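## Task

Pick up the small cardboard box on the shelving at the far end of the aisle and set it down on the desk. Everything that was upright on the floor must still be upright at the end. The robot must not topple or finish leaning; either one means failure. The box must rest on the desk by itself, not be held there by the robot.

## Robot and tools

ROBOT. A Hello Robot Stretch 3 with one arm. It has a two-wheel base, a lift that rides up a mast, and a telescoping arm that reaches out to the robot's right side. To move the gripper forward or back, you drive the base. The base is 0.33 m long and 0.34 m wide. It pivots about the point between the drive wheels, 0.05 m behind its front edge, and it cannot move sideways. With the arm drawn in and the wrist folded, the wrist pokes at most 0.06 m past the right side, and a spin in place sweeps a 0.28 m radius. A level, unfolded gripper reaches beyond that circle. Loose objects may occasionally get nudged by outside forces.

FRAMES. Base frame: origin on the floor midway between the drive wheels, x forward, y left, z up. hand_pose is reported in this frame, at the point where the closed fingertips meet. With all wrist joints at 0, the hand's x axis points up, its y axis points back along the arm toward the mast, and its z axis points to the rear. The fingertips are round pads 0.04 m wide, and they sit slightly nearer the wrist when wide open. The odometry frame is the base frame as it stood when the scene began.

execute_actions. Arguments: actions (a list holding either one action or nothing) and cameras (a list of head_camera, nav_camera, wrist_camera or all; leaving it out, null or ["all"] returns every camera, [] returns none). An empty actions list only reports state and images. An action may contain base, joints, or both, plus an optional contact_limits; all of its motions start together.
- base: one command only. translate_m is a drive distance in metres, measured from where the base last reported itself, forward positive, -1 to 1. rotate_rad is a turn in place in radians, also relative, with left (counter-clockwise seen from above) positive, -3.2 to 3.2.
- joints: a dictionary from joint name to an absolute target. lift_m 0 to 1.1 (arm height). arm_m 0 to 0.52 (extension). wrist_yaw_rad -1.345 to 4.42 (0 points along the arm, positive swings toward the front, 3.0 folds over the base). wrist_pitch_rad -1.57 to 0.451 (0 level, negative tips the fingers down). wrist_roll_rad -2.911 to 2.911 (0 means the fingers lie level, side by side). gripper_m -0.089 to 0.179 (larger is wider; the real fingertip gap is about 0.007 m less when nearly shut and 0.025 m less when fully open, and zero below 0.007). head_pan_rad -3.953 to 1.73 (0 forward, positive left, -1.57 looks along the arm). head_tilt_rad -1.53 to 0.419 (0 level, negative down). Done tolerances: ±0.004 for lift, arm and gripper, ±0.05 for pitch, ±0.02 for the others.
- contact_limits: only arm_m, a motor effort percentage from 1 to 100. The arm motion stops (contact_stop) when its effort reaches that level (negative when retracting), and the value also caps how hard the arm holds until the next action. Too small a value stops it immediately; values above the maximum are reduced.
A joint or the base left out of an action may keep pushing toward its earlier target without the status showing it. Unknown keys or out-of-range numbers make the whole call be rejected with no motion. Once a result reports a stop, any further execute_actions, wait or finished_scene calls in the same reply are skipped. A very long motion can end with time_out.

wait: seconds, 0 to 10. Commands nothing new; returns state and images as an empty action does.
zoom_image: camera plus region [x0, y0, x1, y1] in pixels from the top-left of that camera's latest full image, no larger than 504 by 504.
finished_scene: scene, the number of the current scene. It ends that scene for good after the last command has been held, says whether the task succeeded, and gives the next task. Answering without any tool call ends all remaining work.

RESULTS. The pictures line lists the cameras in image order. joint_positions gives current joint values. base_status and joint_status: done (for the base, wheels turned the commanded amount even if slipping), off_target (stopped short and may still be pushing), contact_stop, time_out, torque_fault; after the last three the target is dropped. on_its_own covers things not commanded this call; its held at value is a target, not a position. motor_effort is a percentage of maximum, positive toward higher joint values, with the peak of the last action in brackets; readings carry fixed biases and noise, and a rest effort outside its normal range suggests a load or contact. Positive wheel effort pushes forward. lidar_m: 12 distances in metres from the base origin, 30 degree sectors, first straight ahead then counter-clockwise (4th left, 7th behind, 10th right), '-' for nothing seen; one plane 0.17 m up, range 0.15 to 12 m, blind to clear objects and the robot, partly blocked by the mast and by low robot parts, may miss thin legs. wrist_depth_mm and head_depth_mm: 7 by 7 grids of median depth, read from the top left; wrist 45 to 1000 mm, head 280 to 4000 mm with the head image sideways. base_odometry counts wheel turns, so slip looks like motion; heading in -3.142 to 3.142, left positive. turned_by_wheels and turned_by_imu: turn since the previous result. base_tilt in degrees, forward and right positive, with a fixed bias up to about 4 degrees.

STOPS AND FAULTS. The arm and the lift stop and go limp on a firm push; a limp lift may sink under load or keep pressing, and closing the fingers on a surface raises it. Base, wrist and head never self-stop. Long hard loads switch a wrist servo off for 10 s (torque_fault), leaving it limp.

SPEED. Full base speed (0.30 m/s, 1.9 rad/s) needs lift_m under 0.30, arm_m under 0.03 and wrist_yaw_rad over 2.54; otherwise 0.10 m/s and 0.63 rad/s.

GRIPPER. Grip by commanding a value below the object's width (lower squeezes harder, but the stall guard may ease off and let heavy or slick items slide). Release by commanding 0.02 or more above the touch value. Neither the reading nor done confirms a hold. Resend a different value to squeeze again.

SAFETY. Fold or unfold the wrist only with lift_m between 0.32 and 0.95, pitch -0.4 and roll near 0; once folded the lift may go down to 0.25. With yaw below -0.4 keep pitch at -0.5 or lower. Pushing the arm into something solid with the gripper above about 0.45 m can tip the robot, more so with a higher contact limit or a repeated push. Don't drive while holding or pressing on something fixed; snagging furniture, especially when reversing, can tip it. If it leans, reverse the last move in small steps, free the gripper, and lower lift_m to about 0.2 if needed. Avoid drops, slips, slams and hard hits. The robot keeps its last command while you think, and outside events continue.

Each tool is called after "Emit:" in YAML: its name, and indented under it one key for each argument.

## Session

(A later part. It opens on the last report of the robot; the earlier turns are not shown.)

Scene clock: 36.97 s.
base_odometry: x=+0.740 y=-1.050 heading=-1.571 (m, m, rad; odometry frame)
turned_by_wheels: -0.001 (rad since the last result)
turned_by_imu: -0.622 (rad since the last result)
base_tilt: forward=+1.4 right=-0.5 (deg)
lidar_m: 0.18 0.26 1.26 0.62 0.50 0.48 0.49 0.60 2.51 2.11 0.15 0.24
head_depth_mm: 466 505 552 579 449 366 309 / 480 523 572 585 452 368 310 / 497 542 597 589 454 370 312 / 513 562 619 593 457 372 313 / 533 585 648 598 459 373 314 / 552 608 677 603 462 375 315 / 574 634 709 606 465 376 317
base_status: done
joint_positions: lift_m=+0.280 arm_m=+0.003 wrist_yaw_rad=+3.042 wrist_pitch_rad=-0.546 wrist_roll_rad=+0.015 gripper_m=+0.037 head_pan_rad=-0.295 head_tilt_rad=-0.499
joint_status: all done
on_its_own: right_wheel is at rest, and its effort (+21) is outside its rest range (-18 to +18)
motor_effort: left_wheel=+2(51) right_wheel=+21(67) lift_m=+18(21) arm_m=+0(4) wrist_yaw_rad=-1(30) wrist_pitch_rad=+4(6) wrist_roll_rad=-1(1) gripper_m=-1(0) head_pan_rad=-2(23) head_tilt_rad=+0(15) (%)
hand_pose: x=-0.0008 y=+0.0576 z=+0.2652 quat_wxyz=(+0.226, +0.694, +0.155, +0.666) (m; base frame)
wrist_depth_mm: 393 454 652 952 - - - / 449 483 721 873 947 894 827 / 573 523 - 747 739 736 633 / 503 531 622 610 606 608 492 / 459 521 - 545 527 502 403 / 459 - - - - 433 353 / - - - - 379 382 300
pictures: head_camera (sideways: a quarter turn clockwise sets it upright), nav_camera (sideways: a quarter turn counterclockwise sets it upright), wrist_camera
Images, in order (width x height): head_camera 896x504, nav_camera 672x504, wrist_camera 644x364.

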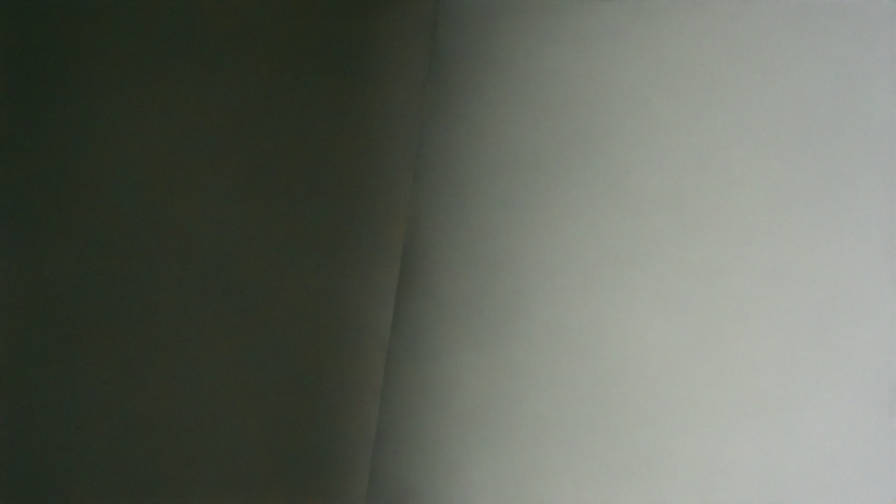

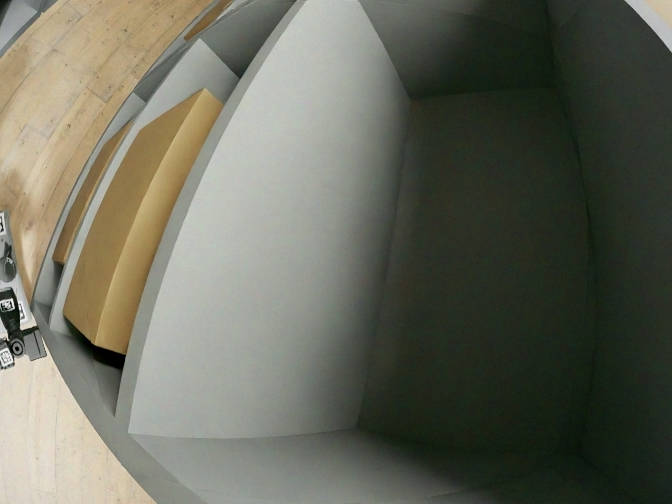

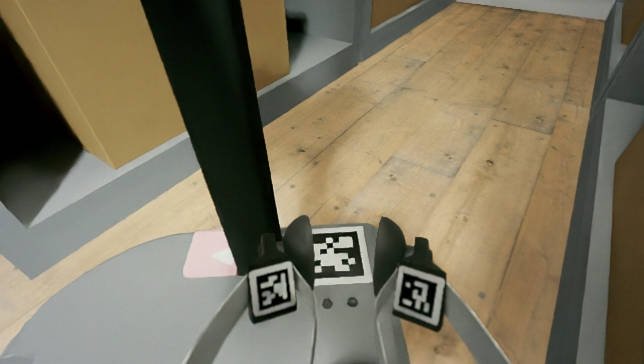

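Emit:
execute_actions:
  actions:
    - {"base":{"translate_m":-0.12}}
  cameras: []

Emit:
execute_actions:
  actions:
    - {"base":{"rotate_rad":1.1},"joints":{"head_pan_rad":0,"head_tilt_rad":-0.5}}

Emit:
execute_actions:
  actions: []

Scene clock: 39.50 s.
base_odometry: x=+0.740 y=-0.930 heading=-1.571 (m, m, rad; odometry frame)
turned_by_wheels: +0.000 (rad since the last result)
turned_by_imu: +0.001 (rad since the last result)
base_tilt: forward=+1.5 right=-0.5 (deg)
lidar_m: 0.30 0.42 0.97 0.50 0.48 0.38 0.37 0.40 2.45 2.23 1.81 0.23
head_depth_mm: 545 593 649 594 - - 298 / 565 614 671 584 452 369 322 / 582 636 701 588 455 370 334 / 603 659 718 593 457 371 472 / 626 687 751 595 460 373 493 / 648 714 771 601 462 375 508 / 674 745 806 606 464 392 533
base_status: done
joint_positions: lift_m=+0.280 arm_m=+0.003 wrist_yaw_rad=+3.042 wrist_pitch_rad=-0.546 wrist_roll_rad=+0.015 gripper_m=+0.037 head_pan_rad=-0.295 head_tilt_rad=-0.499
joint_status: not commanded
motor_effort: left_wheel=+0(10) right_wheel=-1(14) lift_m=+17(18) arm_m=+1(0) wrist_yaw_rad=-1(0) wrist_pitch_rad=+4(4) wrist_roll_rad=-1(1) gripper_m=+0(0) head_pan_rad=-2(2) head_tilt_rad=+0(1) (%)
hand_pose: x=-0.0006 y=+0.0576 z=+0.2652 quat_wxyz=(+0.226, +0.694, +0.155, +0.666) (m; base frame)
wrist_depth_mm: 535 398 533 658 - - - / 666 466 581 727 963 972 900 / 586 565 - 690 743 738 715 / 368 507 528 605 591 593 594 / 513 439 - 540 519 507 497 / 470 - - - - 435 428 / - - - - 375 386 382
pictures: none
No camera images: the call's "cameras" was empty. Leave "cameras" out to get every camera's image.

Scene clock: 41.40 s.
base_odometry: x=+0.740 y=-0.930 heading=-0.471 (m, m, rad; odometry frame)
turned_by_wheels: +1.100 (rad since the last result)
turned_by_imu: +1.103 (rad since the last result)
base_tilt: forward=+1.4 right=-0.6 (deg)
lidar_m: 0.94 0.48 0.38 0.38 0.37 0.48 2.45 2.13 1.80 0.23 0.30 0.45
head_depth_mm: 1554 1693 1841 1991 1741 1520 1286 / 1586 1732 1892 2102 1925 1569 1318 / 1611 1756 1932 2122 1940 1567 1320 / 1603 1771 1940 2151 1950 1576 1328 / 1620 1669 1907 1562 1520 1483 1335 / 1611 944 971 1056 1136 1357 1261 / 771 784 798 1061 1139 941 940
base_status: done
joint_positions: lift_m=+0.280 arm_m=+0.003 wrist_yaw_rad=+3.042 wrist_pitch_rad=-0.546 wrist_roll_rad=+0.015 gripper_m=+0.037 head_pan_rad=-0.007 head_tilt_rad=-0.499
joint_status: all done
motor_effort: left_wheel=-4(12) right_wheel=+2(7) lift_m=+18(17) arm_m=+0(0) wrist_yaw_rad=+0(1) wrist_pitch_rad=+4(4) wrist_roll_rad=-1(1) gripper_m=+0(0) head_pan_rad=+3(23) head_tilt_rad=-1(1) (%)
hand_pose: x=-0.0006 y=+0.0576 z=+0.2652 quat_wxyz=(+0.226, +0.694, +0.155, +0.666) (m; base frame)
wrist_depth_mm: 304 346 564 - 797 423 375 / 352 362 600 893 667 443 415 / 445 406 - 746 557 484 457 / 581 464 517 600 559 518 496 / 528 501 - 539 528 504 489 / 464 - - - - 434 432 / - - - - 373 388 380
pictures: head_camera (sideways: a quarter turn clockwise sets it upright), nav_camera (sideways: a quarter turn counterclockwise sets it upright), wrist_camera
Images, in order (width x height): head_camera 896x504, nav_camera 672x504, wrist_camera 644x364.

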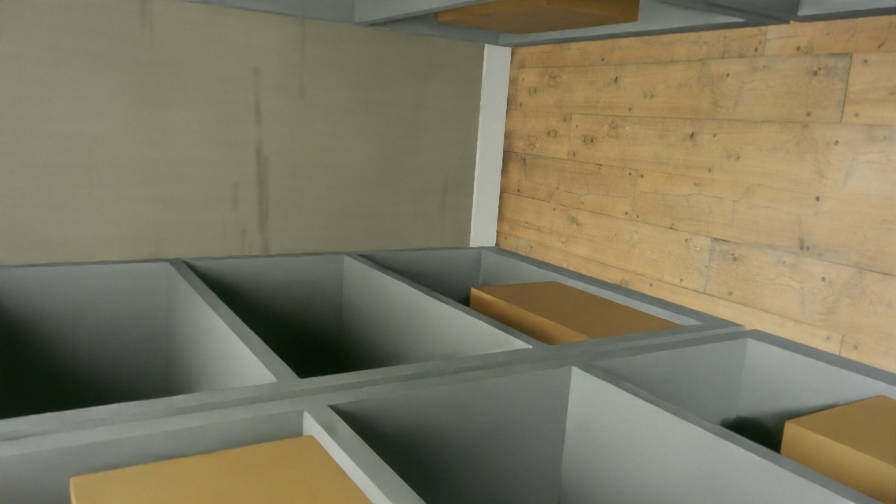

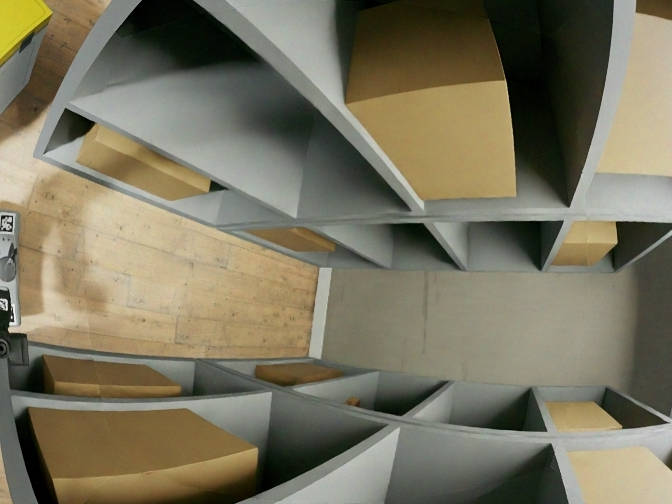

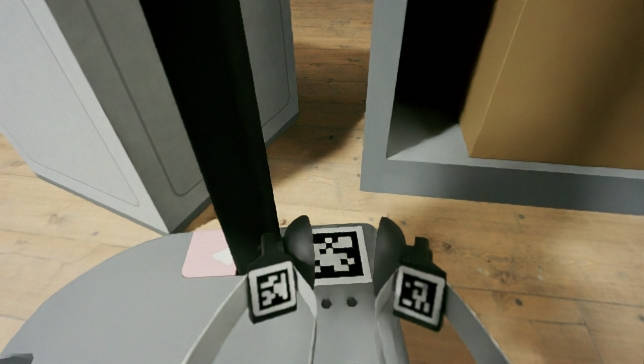

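Scene clock: 41.40 s.
base_odometry: x=+0.740 y=-0.930 heading=-0.471 (m, m, rad; odometry frame)
turned_by_wheels: +1.100 (rad since the last result)
turned_by_imu: +1.103 (rad since the last result)
base_tilt: forward=+1.4 right=-0.6 (deg)
lidar_m: 0.94 0.48 0.38 0.38 0.37 0.48 2.45 2.13 1.80 0.23 0.30 0.45
head_depth_mm: 1554 1693 1841 1991 1741 1520 1286 / 1586 1732 1892 2102 1925 1569 1318 / 1611 1756 1932 2122 1940 1567 1320 / 1603 1771 1940 2151 1950 1576 1328 / 1620 1669 1907 1562 1520 1483 1335 / 1611 944 971 1056 1136 1357 1261 / 771 784 798 1061 1139 941 940
base_status: done
joint_positions: lift_m=+0.280 arm_m=+0.003 wrist_yaw_rad=+3.042 wrist_pitch_rad=-0.546 wrist_roll_rad=+0.015 gripper_m=+0.037 head_pan_rad=-0.007 head_tilt_rad=-0.499
joint_status: all done
motor_effort: left_wheel=-4(12) right_wheel=+2(7) lift_m=+18(17) arm_m=+0(0) wrist_yaw_rad=+0(1) wrist_pitch_rad=+4(4) wrist_roll_rad=-1(1) gripper_m=+0(0) head_pan_rad=+3(23) head_tilt_rad=-1(1) (%)
hand_pose: x=-0.0006 y=+0.0576 z=+0.2652 quat_wxyz=(+0.226, +0.694, +0.155, +0.666) (m; base frame)
wrist_depth_mm: 304 346 564 - 797 423 375 / 352 362 600 893 667 443 415 / 445 406 - 746 557 484 457 / 581 464 517 600 559 518 496 / 528 501 - 539 528 504 489 / 464 - - - - 434 432 / - - - - 373 388 380
pictures: head_camera (sideways: a quarter turn clockwise sets it upright), nav_camera (sideways: a quarter turn counterclockwise sets it upright), wrist_camera
Images, in order (width x height): head_camera 896x504, nav_camera 672x504, wrist_camera 644x364.

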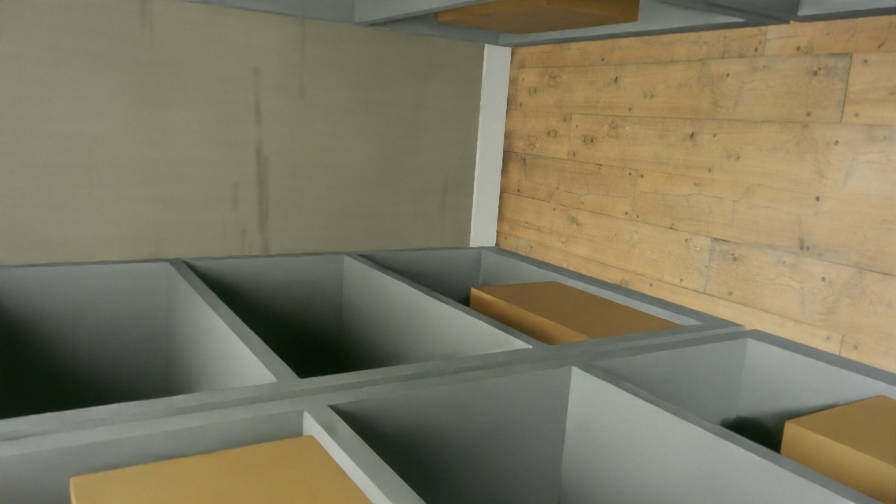

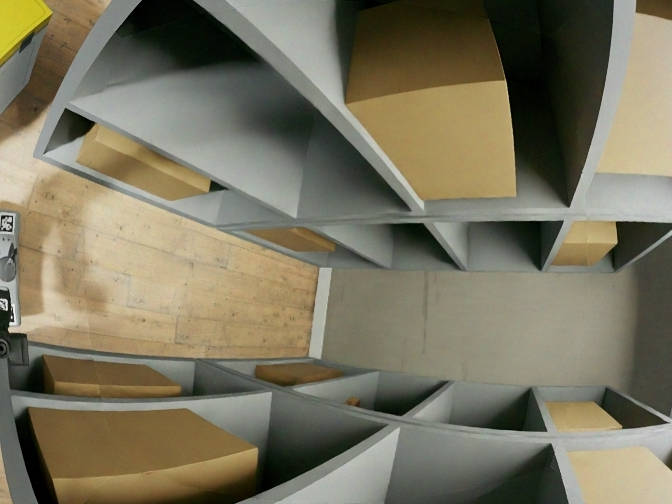

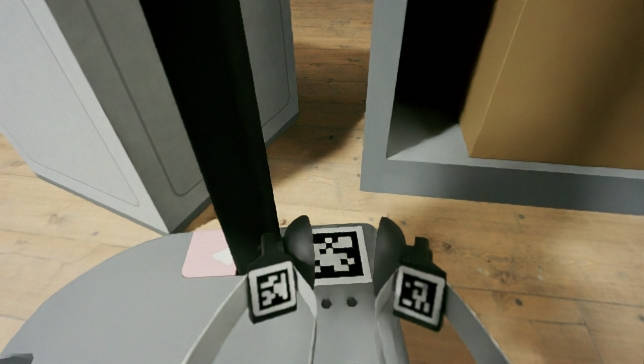

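Emit:
execute_actions:
  actions:
    - {"base":{"rotate_rad":0.2}}
  cameras: []

Emit:
execute_actions:
  actions:
    - {"base":{"translate_m":0.4}}
  cameras: []

Emit:
execute_actions:
  actions:
    - {"base":{"rotate_rad":-0.2},"joints":{"head_pan_rad":-0.9,"head_tilt_rad":-0.6}}

Scene clock: 42.93 s.
base_odometry: x=+0.740 y=-0.930 heading=-0.271 (m, m, rad; odometry frame)
turned_by_wheels: +0.200 (rad since the last result)
turned_by_imu: +0.200 (rad since the last result)
base_tilt: forward=+1.4 right=-0.5 (deg)
lidar_m: 0.65 0.43 0.38 0.42 0.41 2.45 2.92 1.95 0.23 0.30 0.32 0.89
head_depth_mm: 1564 1712 1858 2037 1922 1566 1316 / 1586 1721 1886 2123 1923 1563 1318 / 1633 1601 1903 1686 1761 1572 1320 / 844 922 1000 1102 1231 1406 1309 / 777 777 813 1110 1142 1074 1133 / 791 652 689 1166 1154 933 936 / 842 562 589 606 1157 936 787
base_status: done
joint_positions: lift_m=+0.280 arm_m=+0.003 wrist_yaw_rad=+3.042 wrist_pitch_rad=-0.546 wrist_roll_rad=+0.015 gripper_m=+0.037 head_pan_rad=-0.007 head_tilt_rad=-0.499
joint_status: not commanded
motor_effort: left_wheel=-5(12) right_wheel=+3(7) lift_m=+17(17) arm_m=+0(1) wrist_yaw_rad=-1(1) wrist_pitch_rad=+4(4) wrist_roll_rad=+0(0) gripper_m=+0(0) head_pan_rad=+3(3) head_tilt_rad=-1(1) (%)
hand_pose: x=-0.0006 y=+0.0576 z=+0.2652 quat_wxyz=(+0.226, +0.694, +0.155, +0.666) (m; base frame)
wrist_depth_mm: - 378 445 549 - 725 360 / 975 447 493 631 860 727 374 / 763 544 - 683 674 551 402 / 606 606 527 622 567 504 447 / 521 527 - 545 527 503 467 / 459 - - - - 432 438 / - - - - 374 380 379
pictures: none
No camera images: the call's "cameras" was empty. Leave "cameras" out to get every camera's image.

Scene clock: 46.00 s.
base_odometry: x=+1.126 y=-1.037 heading=-0.271 (m, m, rad; odometry frame)
turned_by_wheels: +0.000 (rad since the last result)
turned_by_imu: +0.002 (rad since the last result)
base_tilt: forward=+1.4 right=-0.5 (deg)
lidar_m: 0.54 0.26 0.24 0.24 0.31 0.65 2.84 0.44 0.41 0.41 0.63 1.10
head_depth_mm: 1225 1335 1474 1621 1779 1555 1312 / 1238 1298 1469 1579 1783 1565 1310 / 1286 1345 891 1414 1170 1227 1266 / 481 525 561 612 690 786 882 / 438 466 486 521 668 802 782 / 449 383 404 428 443 849 786 / 467 330 346 363 382 383 772
base_status: done
joint_positions: lift_m=+0.280 arm_m=+0.003 wrist_yaw_rad=+3.042 wrist_pitch_rad=-0.546 wrist_roll_rad=+0.015 gripper_m=+0.037 head_pan_rad=-0.007 head_tilt_rad=-0.499
joint_status: not commanded
motor_effort: left_wheel=-4(11) right_wheel=+2(8) lift_m=+18(18) arm_m=+0(0) wrist_yaw_rad=-1(0) wrist_pitch_rad=+4(4) wrist_roll_rad=+0(0) gripper_m=+0(0) head_pan_rad=+3(3) head_tilt_rad=+0(1) (%)
hand_pose: x=-0.0006 y=+0.0576 z=+0.2652 quat_wxyz=(+0.226, +0.694, +0.155, +0.666) (m; base frame)
wrist_depth_mm: 497 362 302 286 257 236 215 / 529 412 338 321 283 261 236 / 565 474 - 359 313 284 258 / 578 588 504 416 358 317 288 / 511 544 - 437 391 362 317 / 467 - - - - 384 350 / - - - - 375 384 375
pictures: none
No camera images: the call's "cameras" was empty. Leave "cameras" out to get every camera's image.

Scene clock: 47.03 s.
base_odometry: x=+1.126 y=-1.037 heading=-0.471 (m, m, rad; odometry frame)
turned_by_wheels: -0.200 (rad since the last result)
turned_by_imu: -0.200 (rad since the last result)
base_tilt: forward=+1.4 right=-0.5 (deg)
lidar_m: 0.54 0.29 0.24 0.24 0.27 0.41 2.84 0.52 0.41 0.41 0.46 0.97
head_depth_mm: 686 781 657 519 1013 848 759 / 623 701 662 561 997 852 1111 / 572 637 667 819 947 899 1183 / 529 586 648 763 885 1063 1213 / 565 645 739 1208 1133 1420 1272 / 1395 1016 1578 1301 1441 1482 1267 / 1321 1107 1544 1467 1737 1492 1271
base_status: done
joint_positions: lift_m=+0.280 arm_m=+0.003 wrist_yaw_rad=+3.042 wrist_pitch_rad=-0.546 wrist_roll_rad=+0.015 gripper_m=+0.037 head_pan_rad=-0.893 head_tilt_rad=-0.592
joint_status: all done
motor_effort: left_wheel=+2(10) right_wheel=-2(5) lift_m=+18(17) arm_m=+0(0) wrist_yaw_rad=-1(1) wrist_pitch_rad=+4(4) wrist_roll_rad=-1(0) gripper_m=+0(1) head_pan_rad=-3(39) head_tilt_rad=-4(16) (%)
hand_pose: x=-0.0006 y=+0.0576 z=+0.2652 quat_wxyz=(+0.226, +0.694, +0.155, +0.666) (m; base frame)
wrist_depth_mm: 347 443 275 266 259 245 238 / 347 449 309 302 282 271 260 / 383 488 - 338 320 303 292 / 593 462 474 386 367 346 351 / 515 491 - 421 403 395 392 / 463 - - - - 411 405 / - - - - 375 382 383
pictures: head_camera (sideways: a quarter turn clockwise sets it upright), nav_camera (sideways: a quarter turn counterclockwise sets it upright), wrist_camera
Images, in order (width x height): head_camera 896x504, nav_camera 672x504, wrist_camera 644x364.

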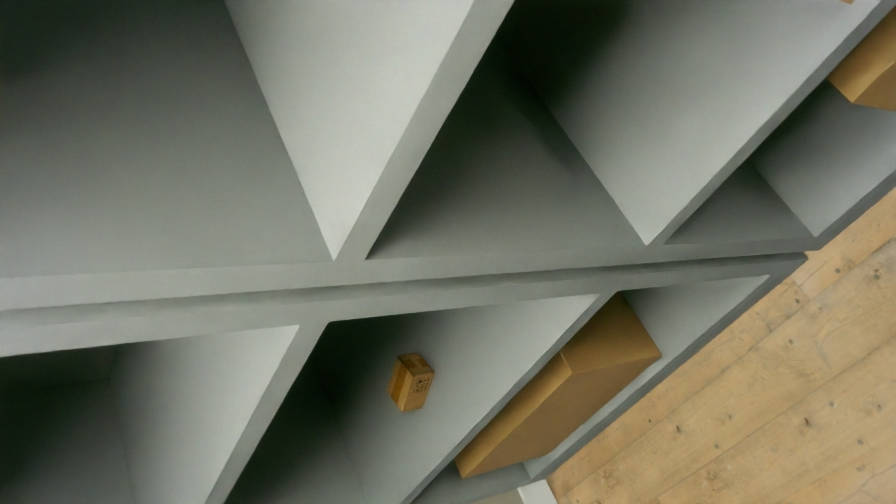

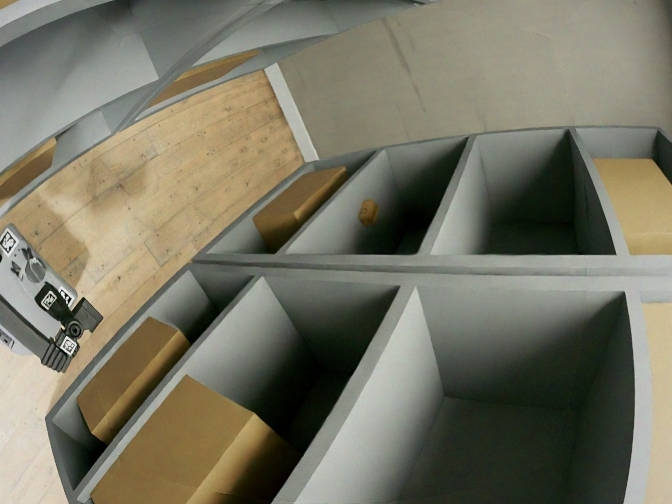

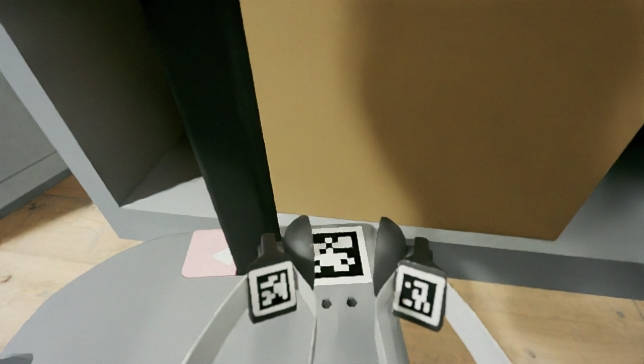

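Emit:
execute_actions:
  actions:
    - {"base":{"rotate_rad":-0.1}}
  cameras: []

Emit:
execute_actions:
  actions:
    - {"base":{"translate_m":0.55},"joints":{"head_pan_rad":-1.57,"head_tilt_rad":-0.9,"lift_m":0.6,"wrist_pitch_rad":-0.4}}

Scene clock: 48.10 s.
base_odometry: x=+1.126 y=-1.037 heading=-0.571 (m, m, rad; odometry frame)
turned_by_wheels: -0.100 (rad since the last result)
turned_by_imu: -0.100 (rad since the last result)
base_tilt: forward=+1.5 right=-0.6 (deg)
lidar_m: 0.62 0.31 0.24 0.24 0.26 0.41 0.66 0.52 0.41 0.41 0.43 0.62
head_depth_mm: 786 845 657 500 1010 847 717 / 717 806 662 539 1019 851 876 / 645 717 667 874 997 876 1182 / 584 644 669 802 926 992 1201 / 535 588 646 752 890 1193 1257 / 544 620 729 1252 1140 1424 1269 / 1363 1032 1564 1305 1450 1487 1272
base_status: done
joint_positions: lift_m=+0.280 arm_m=+0.003 wrist_yaw_rad=+3.042 wrist_pitch_rad=-0.546 wrist_roll_rad=+0.015 gripper_m=+0.037 head_pan_rad=-0.893 head_tilt_rad=-0.593
joint_status: not commanded
motor_effort: left_wheel=+2(12) right_wheel=-1(7) lift_m=+17(17) arm_m=+0(0) wrist_yaw_rad=-2(0) wrist_pitch_rad=+4(4) wrist_roll_rad=-1(1) gripper_m=+0(1) head_pan_rad=-3(3) head_tilt_rad=-4(4) (%)
hand_pose: x=-0.0006 y=+0.0576 z=+0.2652 quat_wxyz=(+0.226, +0.694, +0.155, +0.666) (m; base frame)
wrist_depth_mm: 379 281 266 263 258 256 254 / 380 446 295 296 288 285 286 / 381 462 - 333 326 320 532 / 403 480 398 390 375 366 472 / 502 440 - 420 407 417 408 / 455 - - - - 437 427 / - - - - 378 384 380
pictures: none
No camera images: the call's "cameras" was empty. Leave "cameras" out to get every camera's image.

Scene clock: 54.90 s.
base_odometry: x=+1.588 y=-1.334 heading=-0.569 (m, m, rad; odometry frame)
turned_by_wheels: +0.001 (rad since the last result)
turned_by_imu: +0.183 (rad since the last result)
base_tilt: forward=+1.4 right=-0.4 (deg)
lidar_m: 0.38 0.23 0.18 0.18 0.35 0.41 0.97 0.53 0.43 0.43 0.58 0.95
head_depth_mm: 451 435 524 919 844 1198 - / 380 460 563 697 860 1205 - / 597 489 1024 745 981 1246 - / 602 504 1076 933 1287 1262 1143 / 605 509 1082 938 1294 1272 1150 / 609 524 1084 940 1166 1272 1150 / 613 534 1089 962 1253 1280 1155
base_status: translate_m off_target (by the wheels' count: +0.5497 of +0.5500)
joint_positions: lift_m=+0.600 arm_m=+0.003 wrist_yaw_rad=+3.042 wrist_pitch_rad=-0.421 wrist_roll_rad=+0.015 gripper_m=+0.037 head_pan_rad=-1.563 head_tilt_rad=-0.889
joint_status: all done
on_its_own: left_wheel is at rest, and its effort (+74) is outside its rest range (-18 to +18)
motor_effort: left_wheel=+74(91) right_wheel=+7(9) lift_m=+23(25) arm_m=+0(0) wrist_yaw_rad=-1(1) wrist_pitch_rad=+6(6) wrist_roll_rad=-1(0) gripper_m=+0(1) head_pan_rad=-3(35) head_tilt_rad=-6(32) (%)
hand_pose: x=+0.0011 y=+0.0750 z=+0.6118 quat_wxyz=(+0.183, +0.703, +0.112, +0.678) (m; base frame)
wrist_depth_mm: 766 734 686 620 196 181 540 / 690 685 686 673 217 198 571 / 473 471 - 452 238 225 444 / 380 356 - 346 255 318 346 / 562 538 528 308 287 275 278 / 590 504 547 768 - 442 269 / 720 627 582 659 399 402 393
pictures: head_camera (sideways: a quarter turn clockwise sets it upright), nav_camera (sideways: a quarter turn counterclockwise sets it upright), wrist_camera
Images, in order (width x height): head_camera 896x504, nav_camera 672x504, wrist_camera 644x364.

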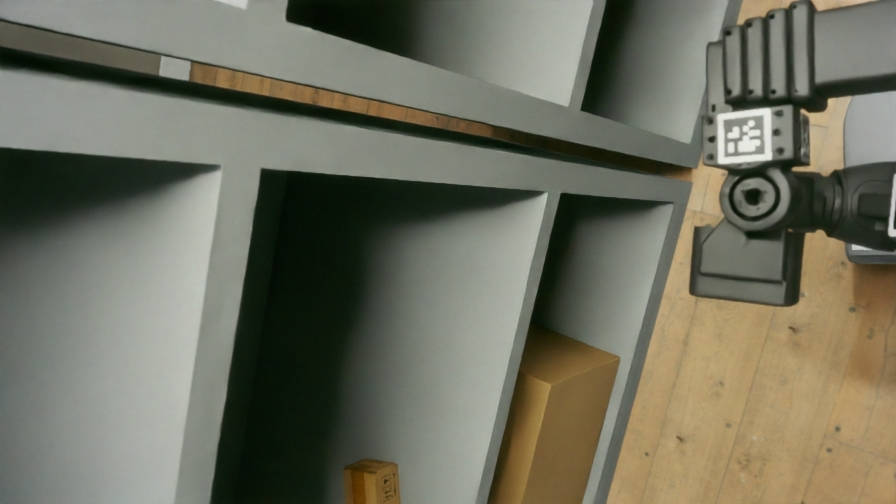

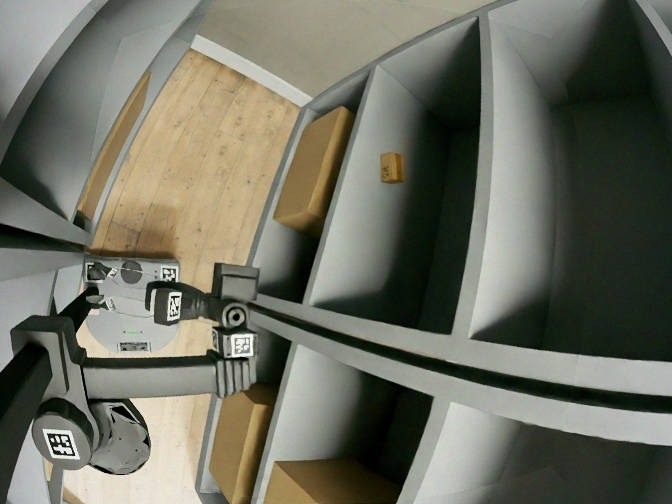

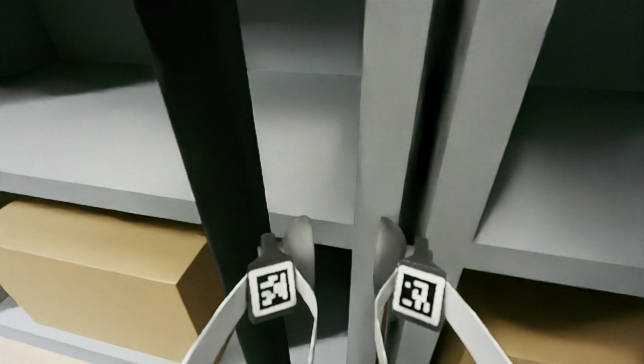

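Emit:
execute_actions:
  actions:
    - {"base":{"translate_m":-0.08}}
  cameras: []

Emit:
execute_actions:
  actions:
    - {"base":{"rotate_rad":-0.35}}
  cameras: ["wrist_camera"]

Emit:
execute_actions:
  actions:
    - {"base":{"translate_m":0.3}}

Scene clock: 57.27 s.
base_odometry: x=+1.521 y=-1.291 heading=-0.569 (m, m, rad; odometry frame)
turned_by_wheels: +0.000 (rad since the last result)
turned_by_imu: +0.000 (rad since the last result)
base_tilt: forward=+1.4 right=-0.5 (deg)
lidar_m: 0.42 0.23 0.20 0.40 0.36 0.46 0.89 0.49 0.47 0.41 0.61 0.90
head_depth_mm: 591 484 1003 923 831 1161 - / 384 463 984 925 848 1220 - / 383 449 522 678 893 1220 - / 382 448 543 695 940 1253 1143 / 588 496 1088 935 1293 1255 1148 / 608 509 1088 940 1271 1274 1148 / 614 518 1090 943 1185 1275 1155
base_status: done
joint_positions: lift_m=+0.600 arm_m=+0.003 wrist_yaw_rad=+3.042 wrist_pitch_rad=-0.421 wrist_roll_rad=+0.015 gripper_m=+0.037 head_pan_rad=-1.563 head_tilt_rad=-0.889
joint_status: not commanded
motor_effort: left_wheel=-1(59) right_wheel=+0(7) lift_m=+24(23) arm_m=+0(0) wrist_yaw_rad=-1(0) wrist_pitch_rad=+6(6) wrist_roll_rad=+0(1) gripper_m=+0(0) head_pan_rad=-3(3) head_tilt_rad=-7(7) (%)
hand_pose: x=+0.0011 y=+0.0750 z=+0.6118 quat_wxyz=(+0.183, +0.703, +0.112, +0.678) (m; base frame)
wrist_depth_mm: 739 788 684 673 615 199 192 / 693 695 679 665 600 217 205 / 467 466 - 463 429 245 223 / 404 373 - 348 331 261 312 / 568 562 539 695 308 289 276 / 648 546 501 814 - 331 441 / 724 677 599 683 501 402 392
pictures: none
No camera images: the call's "cameras" was empty. Leave "cameras" out to get every camera's image.

Scene clock: 58.77 s.
base_odometry: x=+1.521 y=-1.291 heading=-0.919 (m, m, rad; odometry frame)
turned_by_wheels: -0.350 (rad since the last result)
turned_by_imu: -0.351 (rad since the last result)
base_tilt: forward=+1.4 right=-0.4 (deg)
lidar_m: 1.03 0.33 0.21 0.20 0.32 0.30 0.68 0.65 0.47 0.41 0.42 0.61
head_depth_mm: 591 485 878 888 1004 1228 - / 594 487 1046 925 1007 1219 - / 597 490 1048 930 1261 1231 - / 603 492 1032 933 868 1228 1143 / 606 495 573 684 868 1223 1144 / 377 424 527 638 849 1241 1145 / 369 438 501 926 861 1241 1157
base_status: done
joint_positions: lift_m=+0.600 arm_m=+0.003 wrist_yaw_rad=+3.042 wrist_pitch_rad=-0.421 wrist_roll_rad=+0.015 gripper_m=+0.037 head_pan_rad=-1.563 head_tilt_rad=-0.889
joint_status: not commanded
motor_effort: left_wheel=+2(6) right_wheel=-2(5) lift_m=+24(24) arm_m=+0(0) wrist_yaw_rad=+0(0) wrist_pitch_rad=+6(6) wrist_roll_rad=+0(0) gripper_m=+0(0) head_pan_rad=-2(3) head_tilt_rad=-6(6) (%)
hand_pose: x=+0.0011 y=+0.0750 z=+0.6118 quat_wxyz=(+0.183, +0.703, +0.112, +0.678) (m; base frame)
wrist_depth_mm: 587 592 639 525 228 234 714 / 638 641 657 571 247 551 660 / 471 478 - 430 272 424 448 / 357 357 - 349 307 343 346 / 296 305 307 324 344 516 551 / 469 468 632 626 - 479 489 / 418 432 619 650 511 543 597
pictures: wrist_camera
Images, in order (width x height): wrist_camera 644x364.

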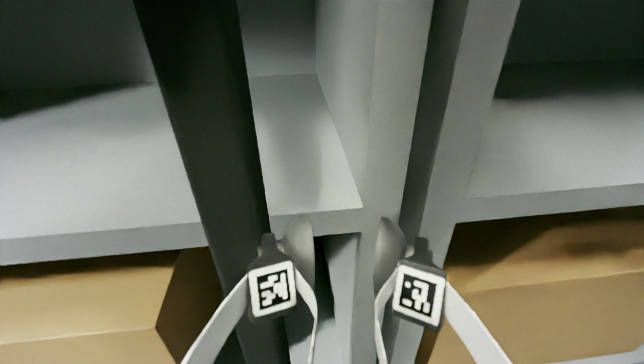

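Scene clock: 63.00 s.
base_odometry: x=+1.703 y=-1.529 heading=-0.919 (m, m, rad; odometry frame)
turned_by_wheels: +0.000 (rad since the last result)
turned_by_imu: +0.002 (rad since the last result)
base_tilt: forward=+1.5 right=-0.5 (deg)
lidar_m: 0.73 0.36 0.25 0.24 0.24 0.31 0.75 0.64 0.42 0.48 0.43 0.54
head_depth_mm: 407 433 499 647 848 1226 - / 548 487 585 684 852 1173 - / 599 490 879 914 864 1222 - / 602 492 1011 931 853 1227 1146 / 607 495 1014 936 854 1215 1152 / 610 498 1017 941 858 1195 1152 / 612 500 464 943 846 1172 1153
base_status: done
joint_positions: lift_m=+0.600 arm_m=+0.003 wrist_yaw_rad=+3.042 wrist_pitch_rad=-0.421 wrist_roll_rad=+0.015 gripper_m=+0.037 head_pan_rad=-1.563 head_tilt_rad=-0.889
joint_status: not commanded
motor_effort: left_wheel=+2(9) right_wheel=-2(2) lift_m=+23(24) arm_m=+0(0) wrist_yaw_rad=+0(0) wrist_pitch_rad=+6(6) wrist_roll_rad=-1(1) gripper_m=+0(0) head_pan_rad=-3(3) head_tilt_rad=-6(6) (%)
hand_pose: x=+0.0011 y=+0.0750 z=+0.6118 quat_wxyz=(+0.183, +0.703, +0.112, +0.678) (m; base frame)
wrist_depth_mm: 217 260 654 657 671 696 710 / 238 268 669 682 670 649 625 / 259 285 - 454 452 448 442 / 288 305 - 353 347 358 368 / 313 331 400 530 548 587 745 / 635 374 445 466 - 493 744 / 635 451 452 520 564 673 668
pictures: head_camera (sideways: a quarter turn clockwise sets it upright), nav_camera (sideways: a quarter turn counterclockwise sets it upright), wrist_camera
Images, in order (width x height): head_camera 896x504, nav_camera 672x504, wrist_camera 644x364.

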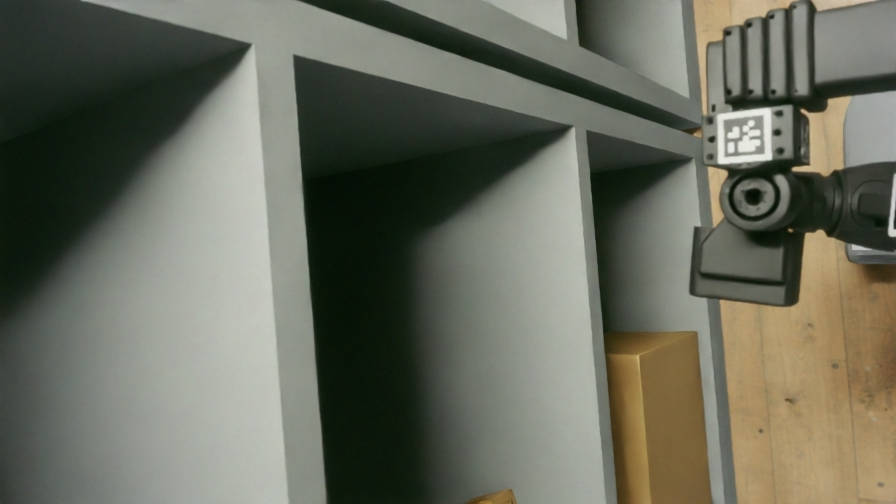

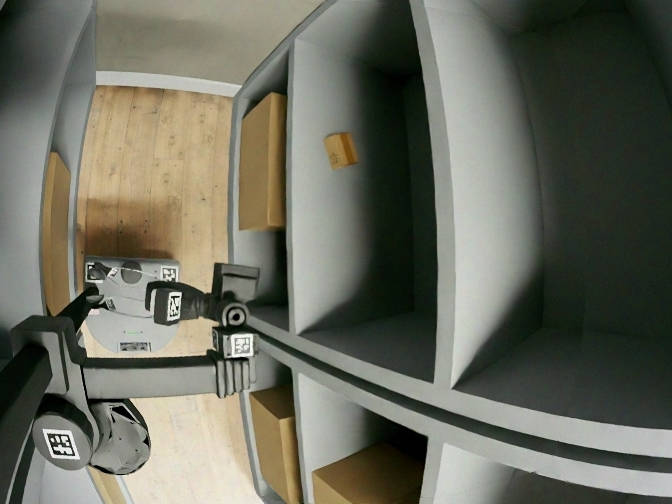

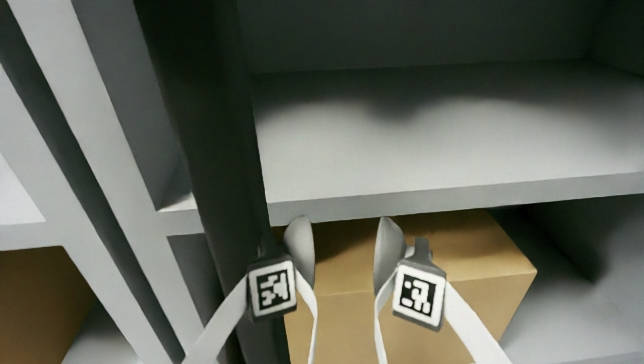

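Emit:
execute_actions:
  actions:
    - {"base":{"translate_m":0.27}}
  cameras: []

Emit:
execute_actions:
  actions:
    - {"joints":{"wrist_yaw_rad":0,"gripper_m":0.12}}

Scene clock: 67.20 s.
base_odometry: x=+1.867 y=-1.744 heading=-0.919 (m, m, rad; odometry frame)
turned_by_wheels: +0.000 (rad since the last result)
turned_by_imu: +0.002 (rad since the last result)
base_tilt: forward=+1.5 right=-0.5 (deg)
lidar_m: 0.46 0.47 0.55 0.26 0.26 0.34 0.82 0.56 0.56 0.39 0.40 0.49
head_depth_mm: 591 485 996 924 857 1219 - / 593 487 1003 927 847 1216 - / 598 490 460 929 847 1150 - / 602 493 454 933 852 1051 1146 / 606 495 449 937 841 1163 1149 / 609 498 450 940 842 1144 1150 / 614 500 452 943 844 1200 1152
base_status: done
joint_positions: lift_m=+0.600 arm_m=+0.003 wrist_yaw_rad=+3.042 wrist_pitch_rad=-0.421 wrist_roll_rad=+0.015 gripper_m=+0.037 head_pan_rad=-1.563 head_tilt_rad=-0.889
joint_status: not commanded
motor_effort: left_wheel=+2(10) right_wheel=-2(2) lift_m=+24(24) arm_m=+0(0) wrist_yaw_rad=-1(0) wrist_pitch_rad=+6(6) wrist_roll_rad=+0(0) gripper_m=-1(0) head_pan_rad=-3(3) head_tilt_rad=-6(7) (%)
hand_pose: x=+0.0011 y=+0.0750 z=+0.6118 quat_wxyz=(+0.183, +0.703, +0.112, +0.678) (m; base frame)
wrist_depth_mm: 577 640 649 667 702 623 435 / 566 667 679 654 658 591 446 / 463 470 - 456 448 449 414 / 355 353 - 351 361 374 386 / 472 514 531 568 933 670 478 / 479 470 476 500 - 688 507 / 479 492 514 554 654 662 540
pictures: none
No camera images: the call's "cameras" was empty. Leave "cameras" out to get every camera's image.

Scene clock: 69.73 s.
base_odometry: x=+1.867 y=-1.744 heading=-0.919 (m, m, rad; odometry frame)
turned_by_wheels: +0.000 (rad since the last result)
turned_by_imu: +0.001 (rad since the last result)
base_tilt: forward=+1.4 right=-0.5 (deg)
lidar_m: 0.46 0.47 0.55 0.26 0.26 0.34 0.82 0.56 0.56 0.39 0.40 0.49
head_depth_mm: 591 484 999 923 856 1218 - / 594 486 1003 926 845 1220 - / 597 489 459 927 848 - - / 601 492 455 934 851 1199 1161 / 606 494 450 936 839 1174 1148 / 610 497 451 941 844 1144 1153 / 614 500 452 946 846 1200 1154
base_status: not commanded
joint_positions: lift_m=+0.600 arm_m=+0.003 wrist_yaw_rad=+0.002 wrist_pitch_rad=-0.421 wrist_roll_rad=+0.015 gripper_m=+0.120 head_pan_rad=-1.563 head_tilt_rad=-0.889
joint_status: all done
motor_effort: left_wheel=+2(2) right_wheel=-2(2) lift_m=+23(23) arm_m=+0(0) wrist_yaw_rad=-1(2) wrist_pitch_rad=+6(6) wrist_roll_rad=+0(1) gripper_m=+0(81) head_pan_rad=-3(3) head_tilt_rad=-7(7) (%)
hand_pose: x=-0.0211 y=-0.3720 z=+0.6118 quat_wxyz=(+0.687, +0.147, -0.696, -0.148) (m; base frame)
wrist_depth_mm: 522 533 532 519 523 530 438 / 540 568 567 556 564 579 443 / 474 466 463 455 452 446 419 / 364 360 290 348 346 345 344 / 290 287 284 282 279 290 280 / 242 242 235 237 235 - 232 / 221 220 221 222 223 616 227
pictures: head_camera (sideways: a quarter turn clockwise sets it upright), nav_camera (sideways: a quarter turn counterclockwise sets it upright), wrist_camera
Images, in order (width x height): head_camera 896x504, nav_camera 672x504, wrist_camera 644x364.

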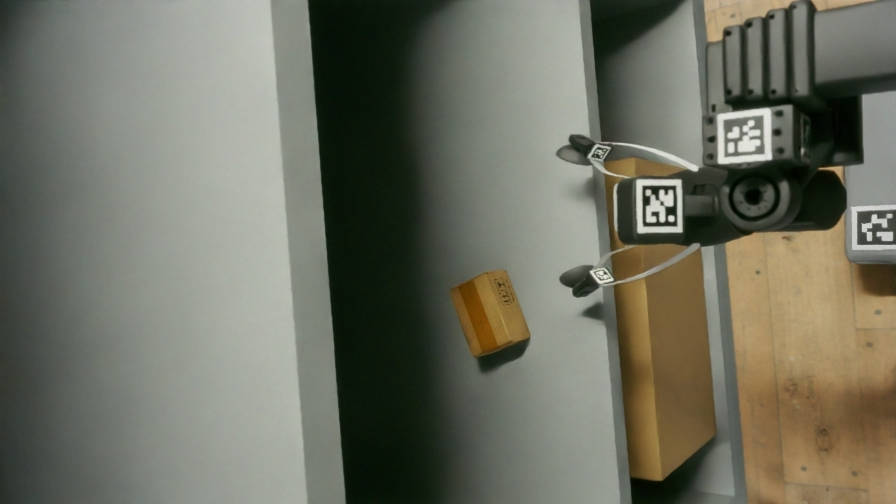

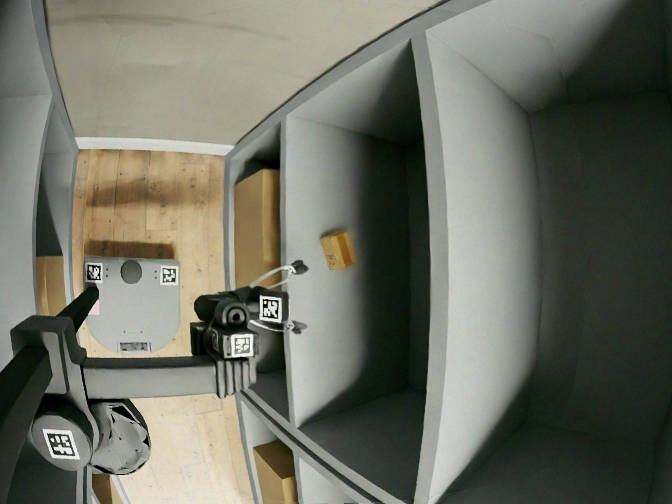

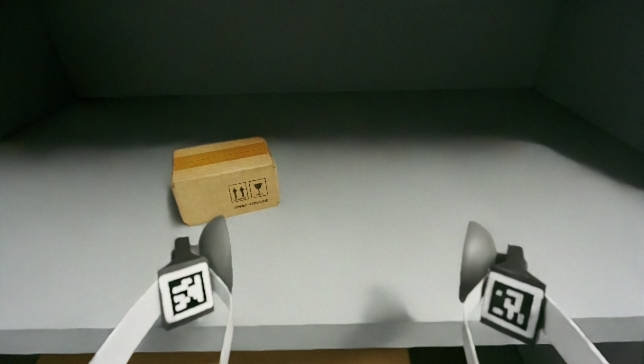

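Emit:
execute_actions:
  actions:
    - {"base":{"translate_m":0.08},"joints":{"gripper_m":0.16,"lift_m":0.58,"arm_m":0.04}}

Scene clock: 72.07 s.
base_odometry: x=+1.915 y=-1.807 heading=-0.919 (m, m, rad; odometry frame)
turned_by_wheels: +0.000 (rad since the last result)
turned_by_imu: +0.001 (rad since the last result)
base_tilt: forward=+1.4 right=-0.5 (deg)
lidar_m: 0.38 0.39 0.44 0.26 0.27 0.35 0.91 0.63 0.41 0.38 0.39 0.40
head_depth_mm: 591 485 997 924 843 1215 - / 594 487 456 928 852 - - / 598 489 451 929 849 - 1153 / 602 492 447 932 840 1191 1157 / 607 494 448 936 843 1155 1148 / 609 498 449 938 842 1181 1153 / 614 500 446 944 830 1136 1121
base_status: done
joint_positions: lift_m=+0.580 arm_m=+0.040 wrist_yaw_rad=+0.001 wrist_pitch_rad=-0.421 wrist_roll_rad=+0.015 gripper_m=+0.160 head_pan_rad=-1.563 head_tilt_rad=-0.889
joint_status: all done
motor_effort: left_wheel=+2(8) right_wheel=-2(4) lift_m=+15(21) arm_m=+5(7) wrist_yaw_rad=+0(1) wrist_pitch_rad=+6(6) wrist_roll_rad=-1(1) gripper_m=+0(83) head_pan_rad=-4(3) head_tilt_rad=-6(6) (%)
hand_pose: x=-0.0213 y=-0.4087 z=+0.5923 quat_wxyz=(+0.687, +0.147, -0.696, -0.149) (m; base frame)
wrist_depth_mm: 449 483 495 489 482 487 483 / 448 525 523 525 534 537 515 / 411 426 418 414 407 408 398 / 326 317 301 240 310 311 306 / 258 267 248 245 250 254 250 / 218 - 215 215 212 210 211 / 193 182 184 184 183 181 175
pictures: head_camera (sideways: a quarter turn clockwise sets it upright), nav_camera (sideways: a quarter turn counterclockwise sets it upright), wrist_camera
Images, in order (width x height): head_camera 896x504, nav_camera 672x504, wrist_camera 644x364.

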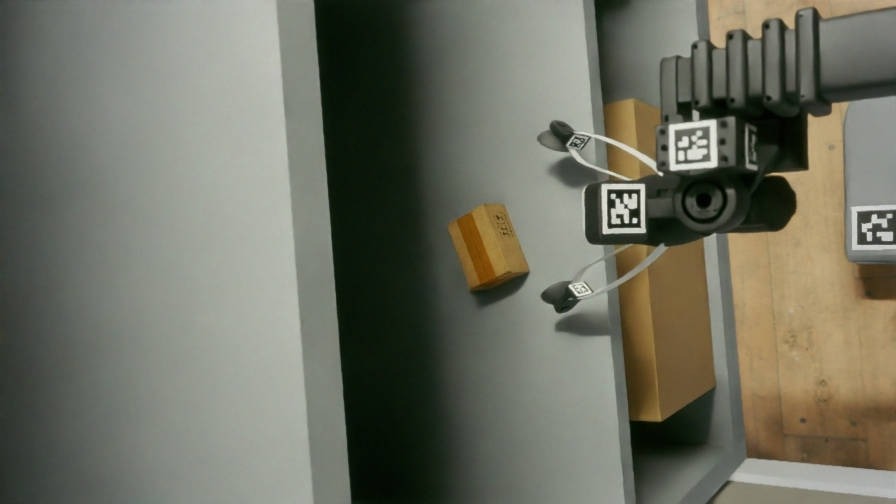

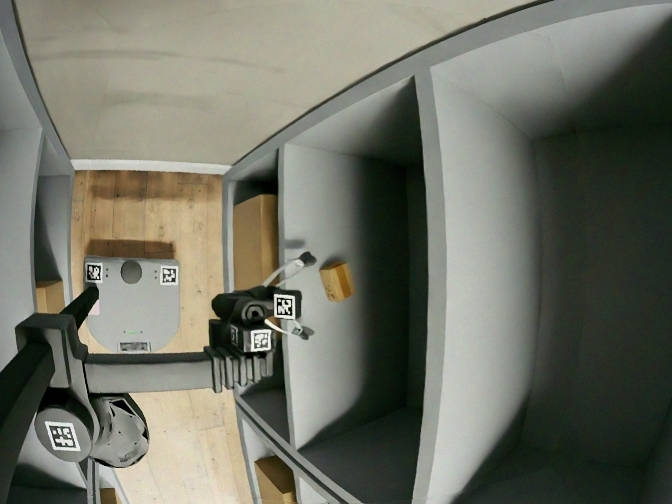

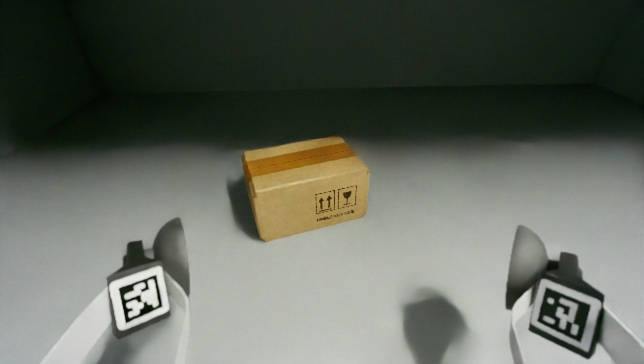

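Emit:
execute_actions:
  actions:
    - {"base":{"translate_m":0.025},"joints":{"lift_m":0.56,"arm_m":0.13}}

Scene clock: 74.13 s.
base_odometry: x=+1.931 y=-1.827 heading=-0.919 (m, m, rad; odometry frame)
turned_by_wheels: +0.000 (rad since the last result)
turned_by_imu: +0.001 (rad since the last result)
base_tilt: forward=+1.4 right=-0.5 (deg)
lidar_m: 0.36 0.36 0.41 0.27 0.27 0.35 0.92 0.64 0.40 0.38 0.39 0.38
head_depth_mm: 591 485 996 921 842 1214 1142 / 594 487 454 926 847 - - / 598 490 450 929 - 1208 1164 / 601 493 447 930 838 1185 1160 / 605 495 448 936 841 1150 1149 / 610 497 448 938 841 1199 1149 / 613 500 443 946 832 1070 1073
base_status: done
joint_positions: lift_m=+0.560 arm_m=+0.130 wrist_yaw_rad=+0.001 wrist_pitch_rad=-0.421 wrist_roll_rad=+0.015 gripper_m=+0.160 head_pan_rad=-1.563 head_tilt_rad=-0.889
joint_status: all done
motor_effort: left_wheel=+2(7) right_wheel=-1(3) lift_m=+15(15) arm_m=+5(4) wrist_yaw_rad=+0(1) wrist_pitch_rad=+6(6) wrist_roll_rad=-1(1) gripper_m=+0(0) head_pan_rad=-3(3) head_tilt_rad=-7(7) (%)
hand_pose: x=-0.0213 y=-0.4987 z=+0.5724 quat_wxyz=(+0.687, +0.147, -0.696, -0.149) (m; base frame)
wrist_depth_mm: 392 399 399 405 407 402 413 / 419 442 444 444 445 428 437 / 381 376 371 369 361 352 352 / 287 285 281 278 275 274 270 / 231 237 212 153 159 225 220 / 192 - 185 145 174 187 189 / 170 161 164 159 162 161 155
pictures: head_camera (sideways: a quarter turn clockwise sets it upright), nav_camera (sideways: a quarter turn counterclockwise sets it upright), wrist_camera
Images, in order (width x height): head_camera 896x504, nav_camera 672x504, wrist_camera 644x364.

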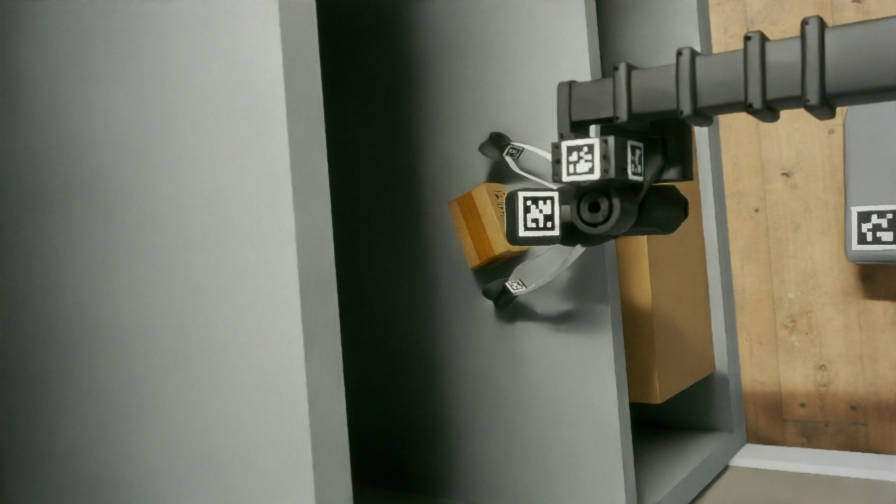

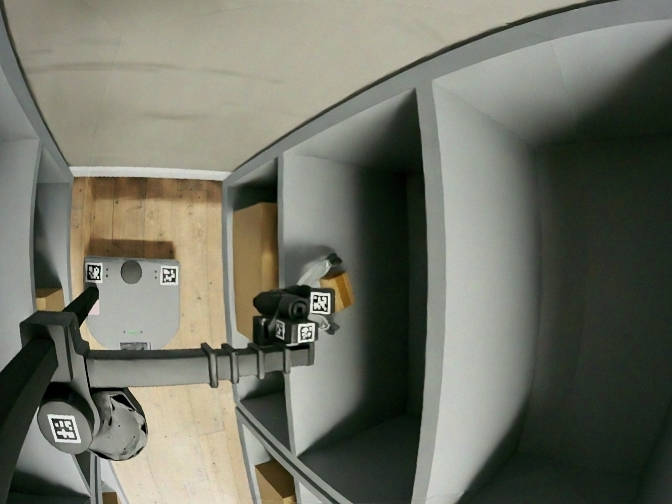

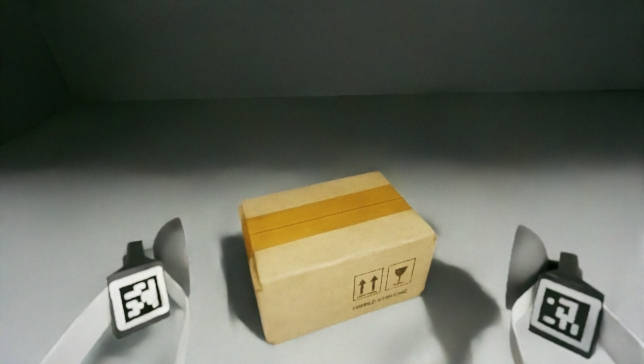

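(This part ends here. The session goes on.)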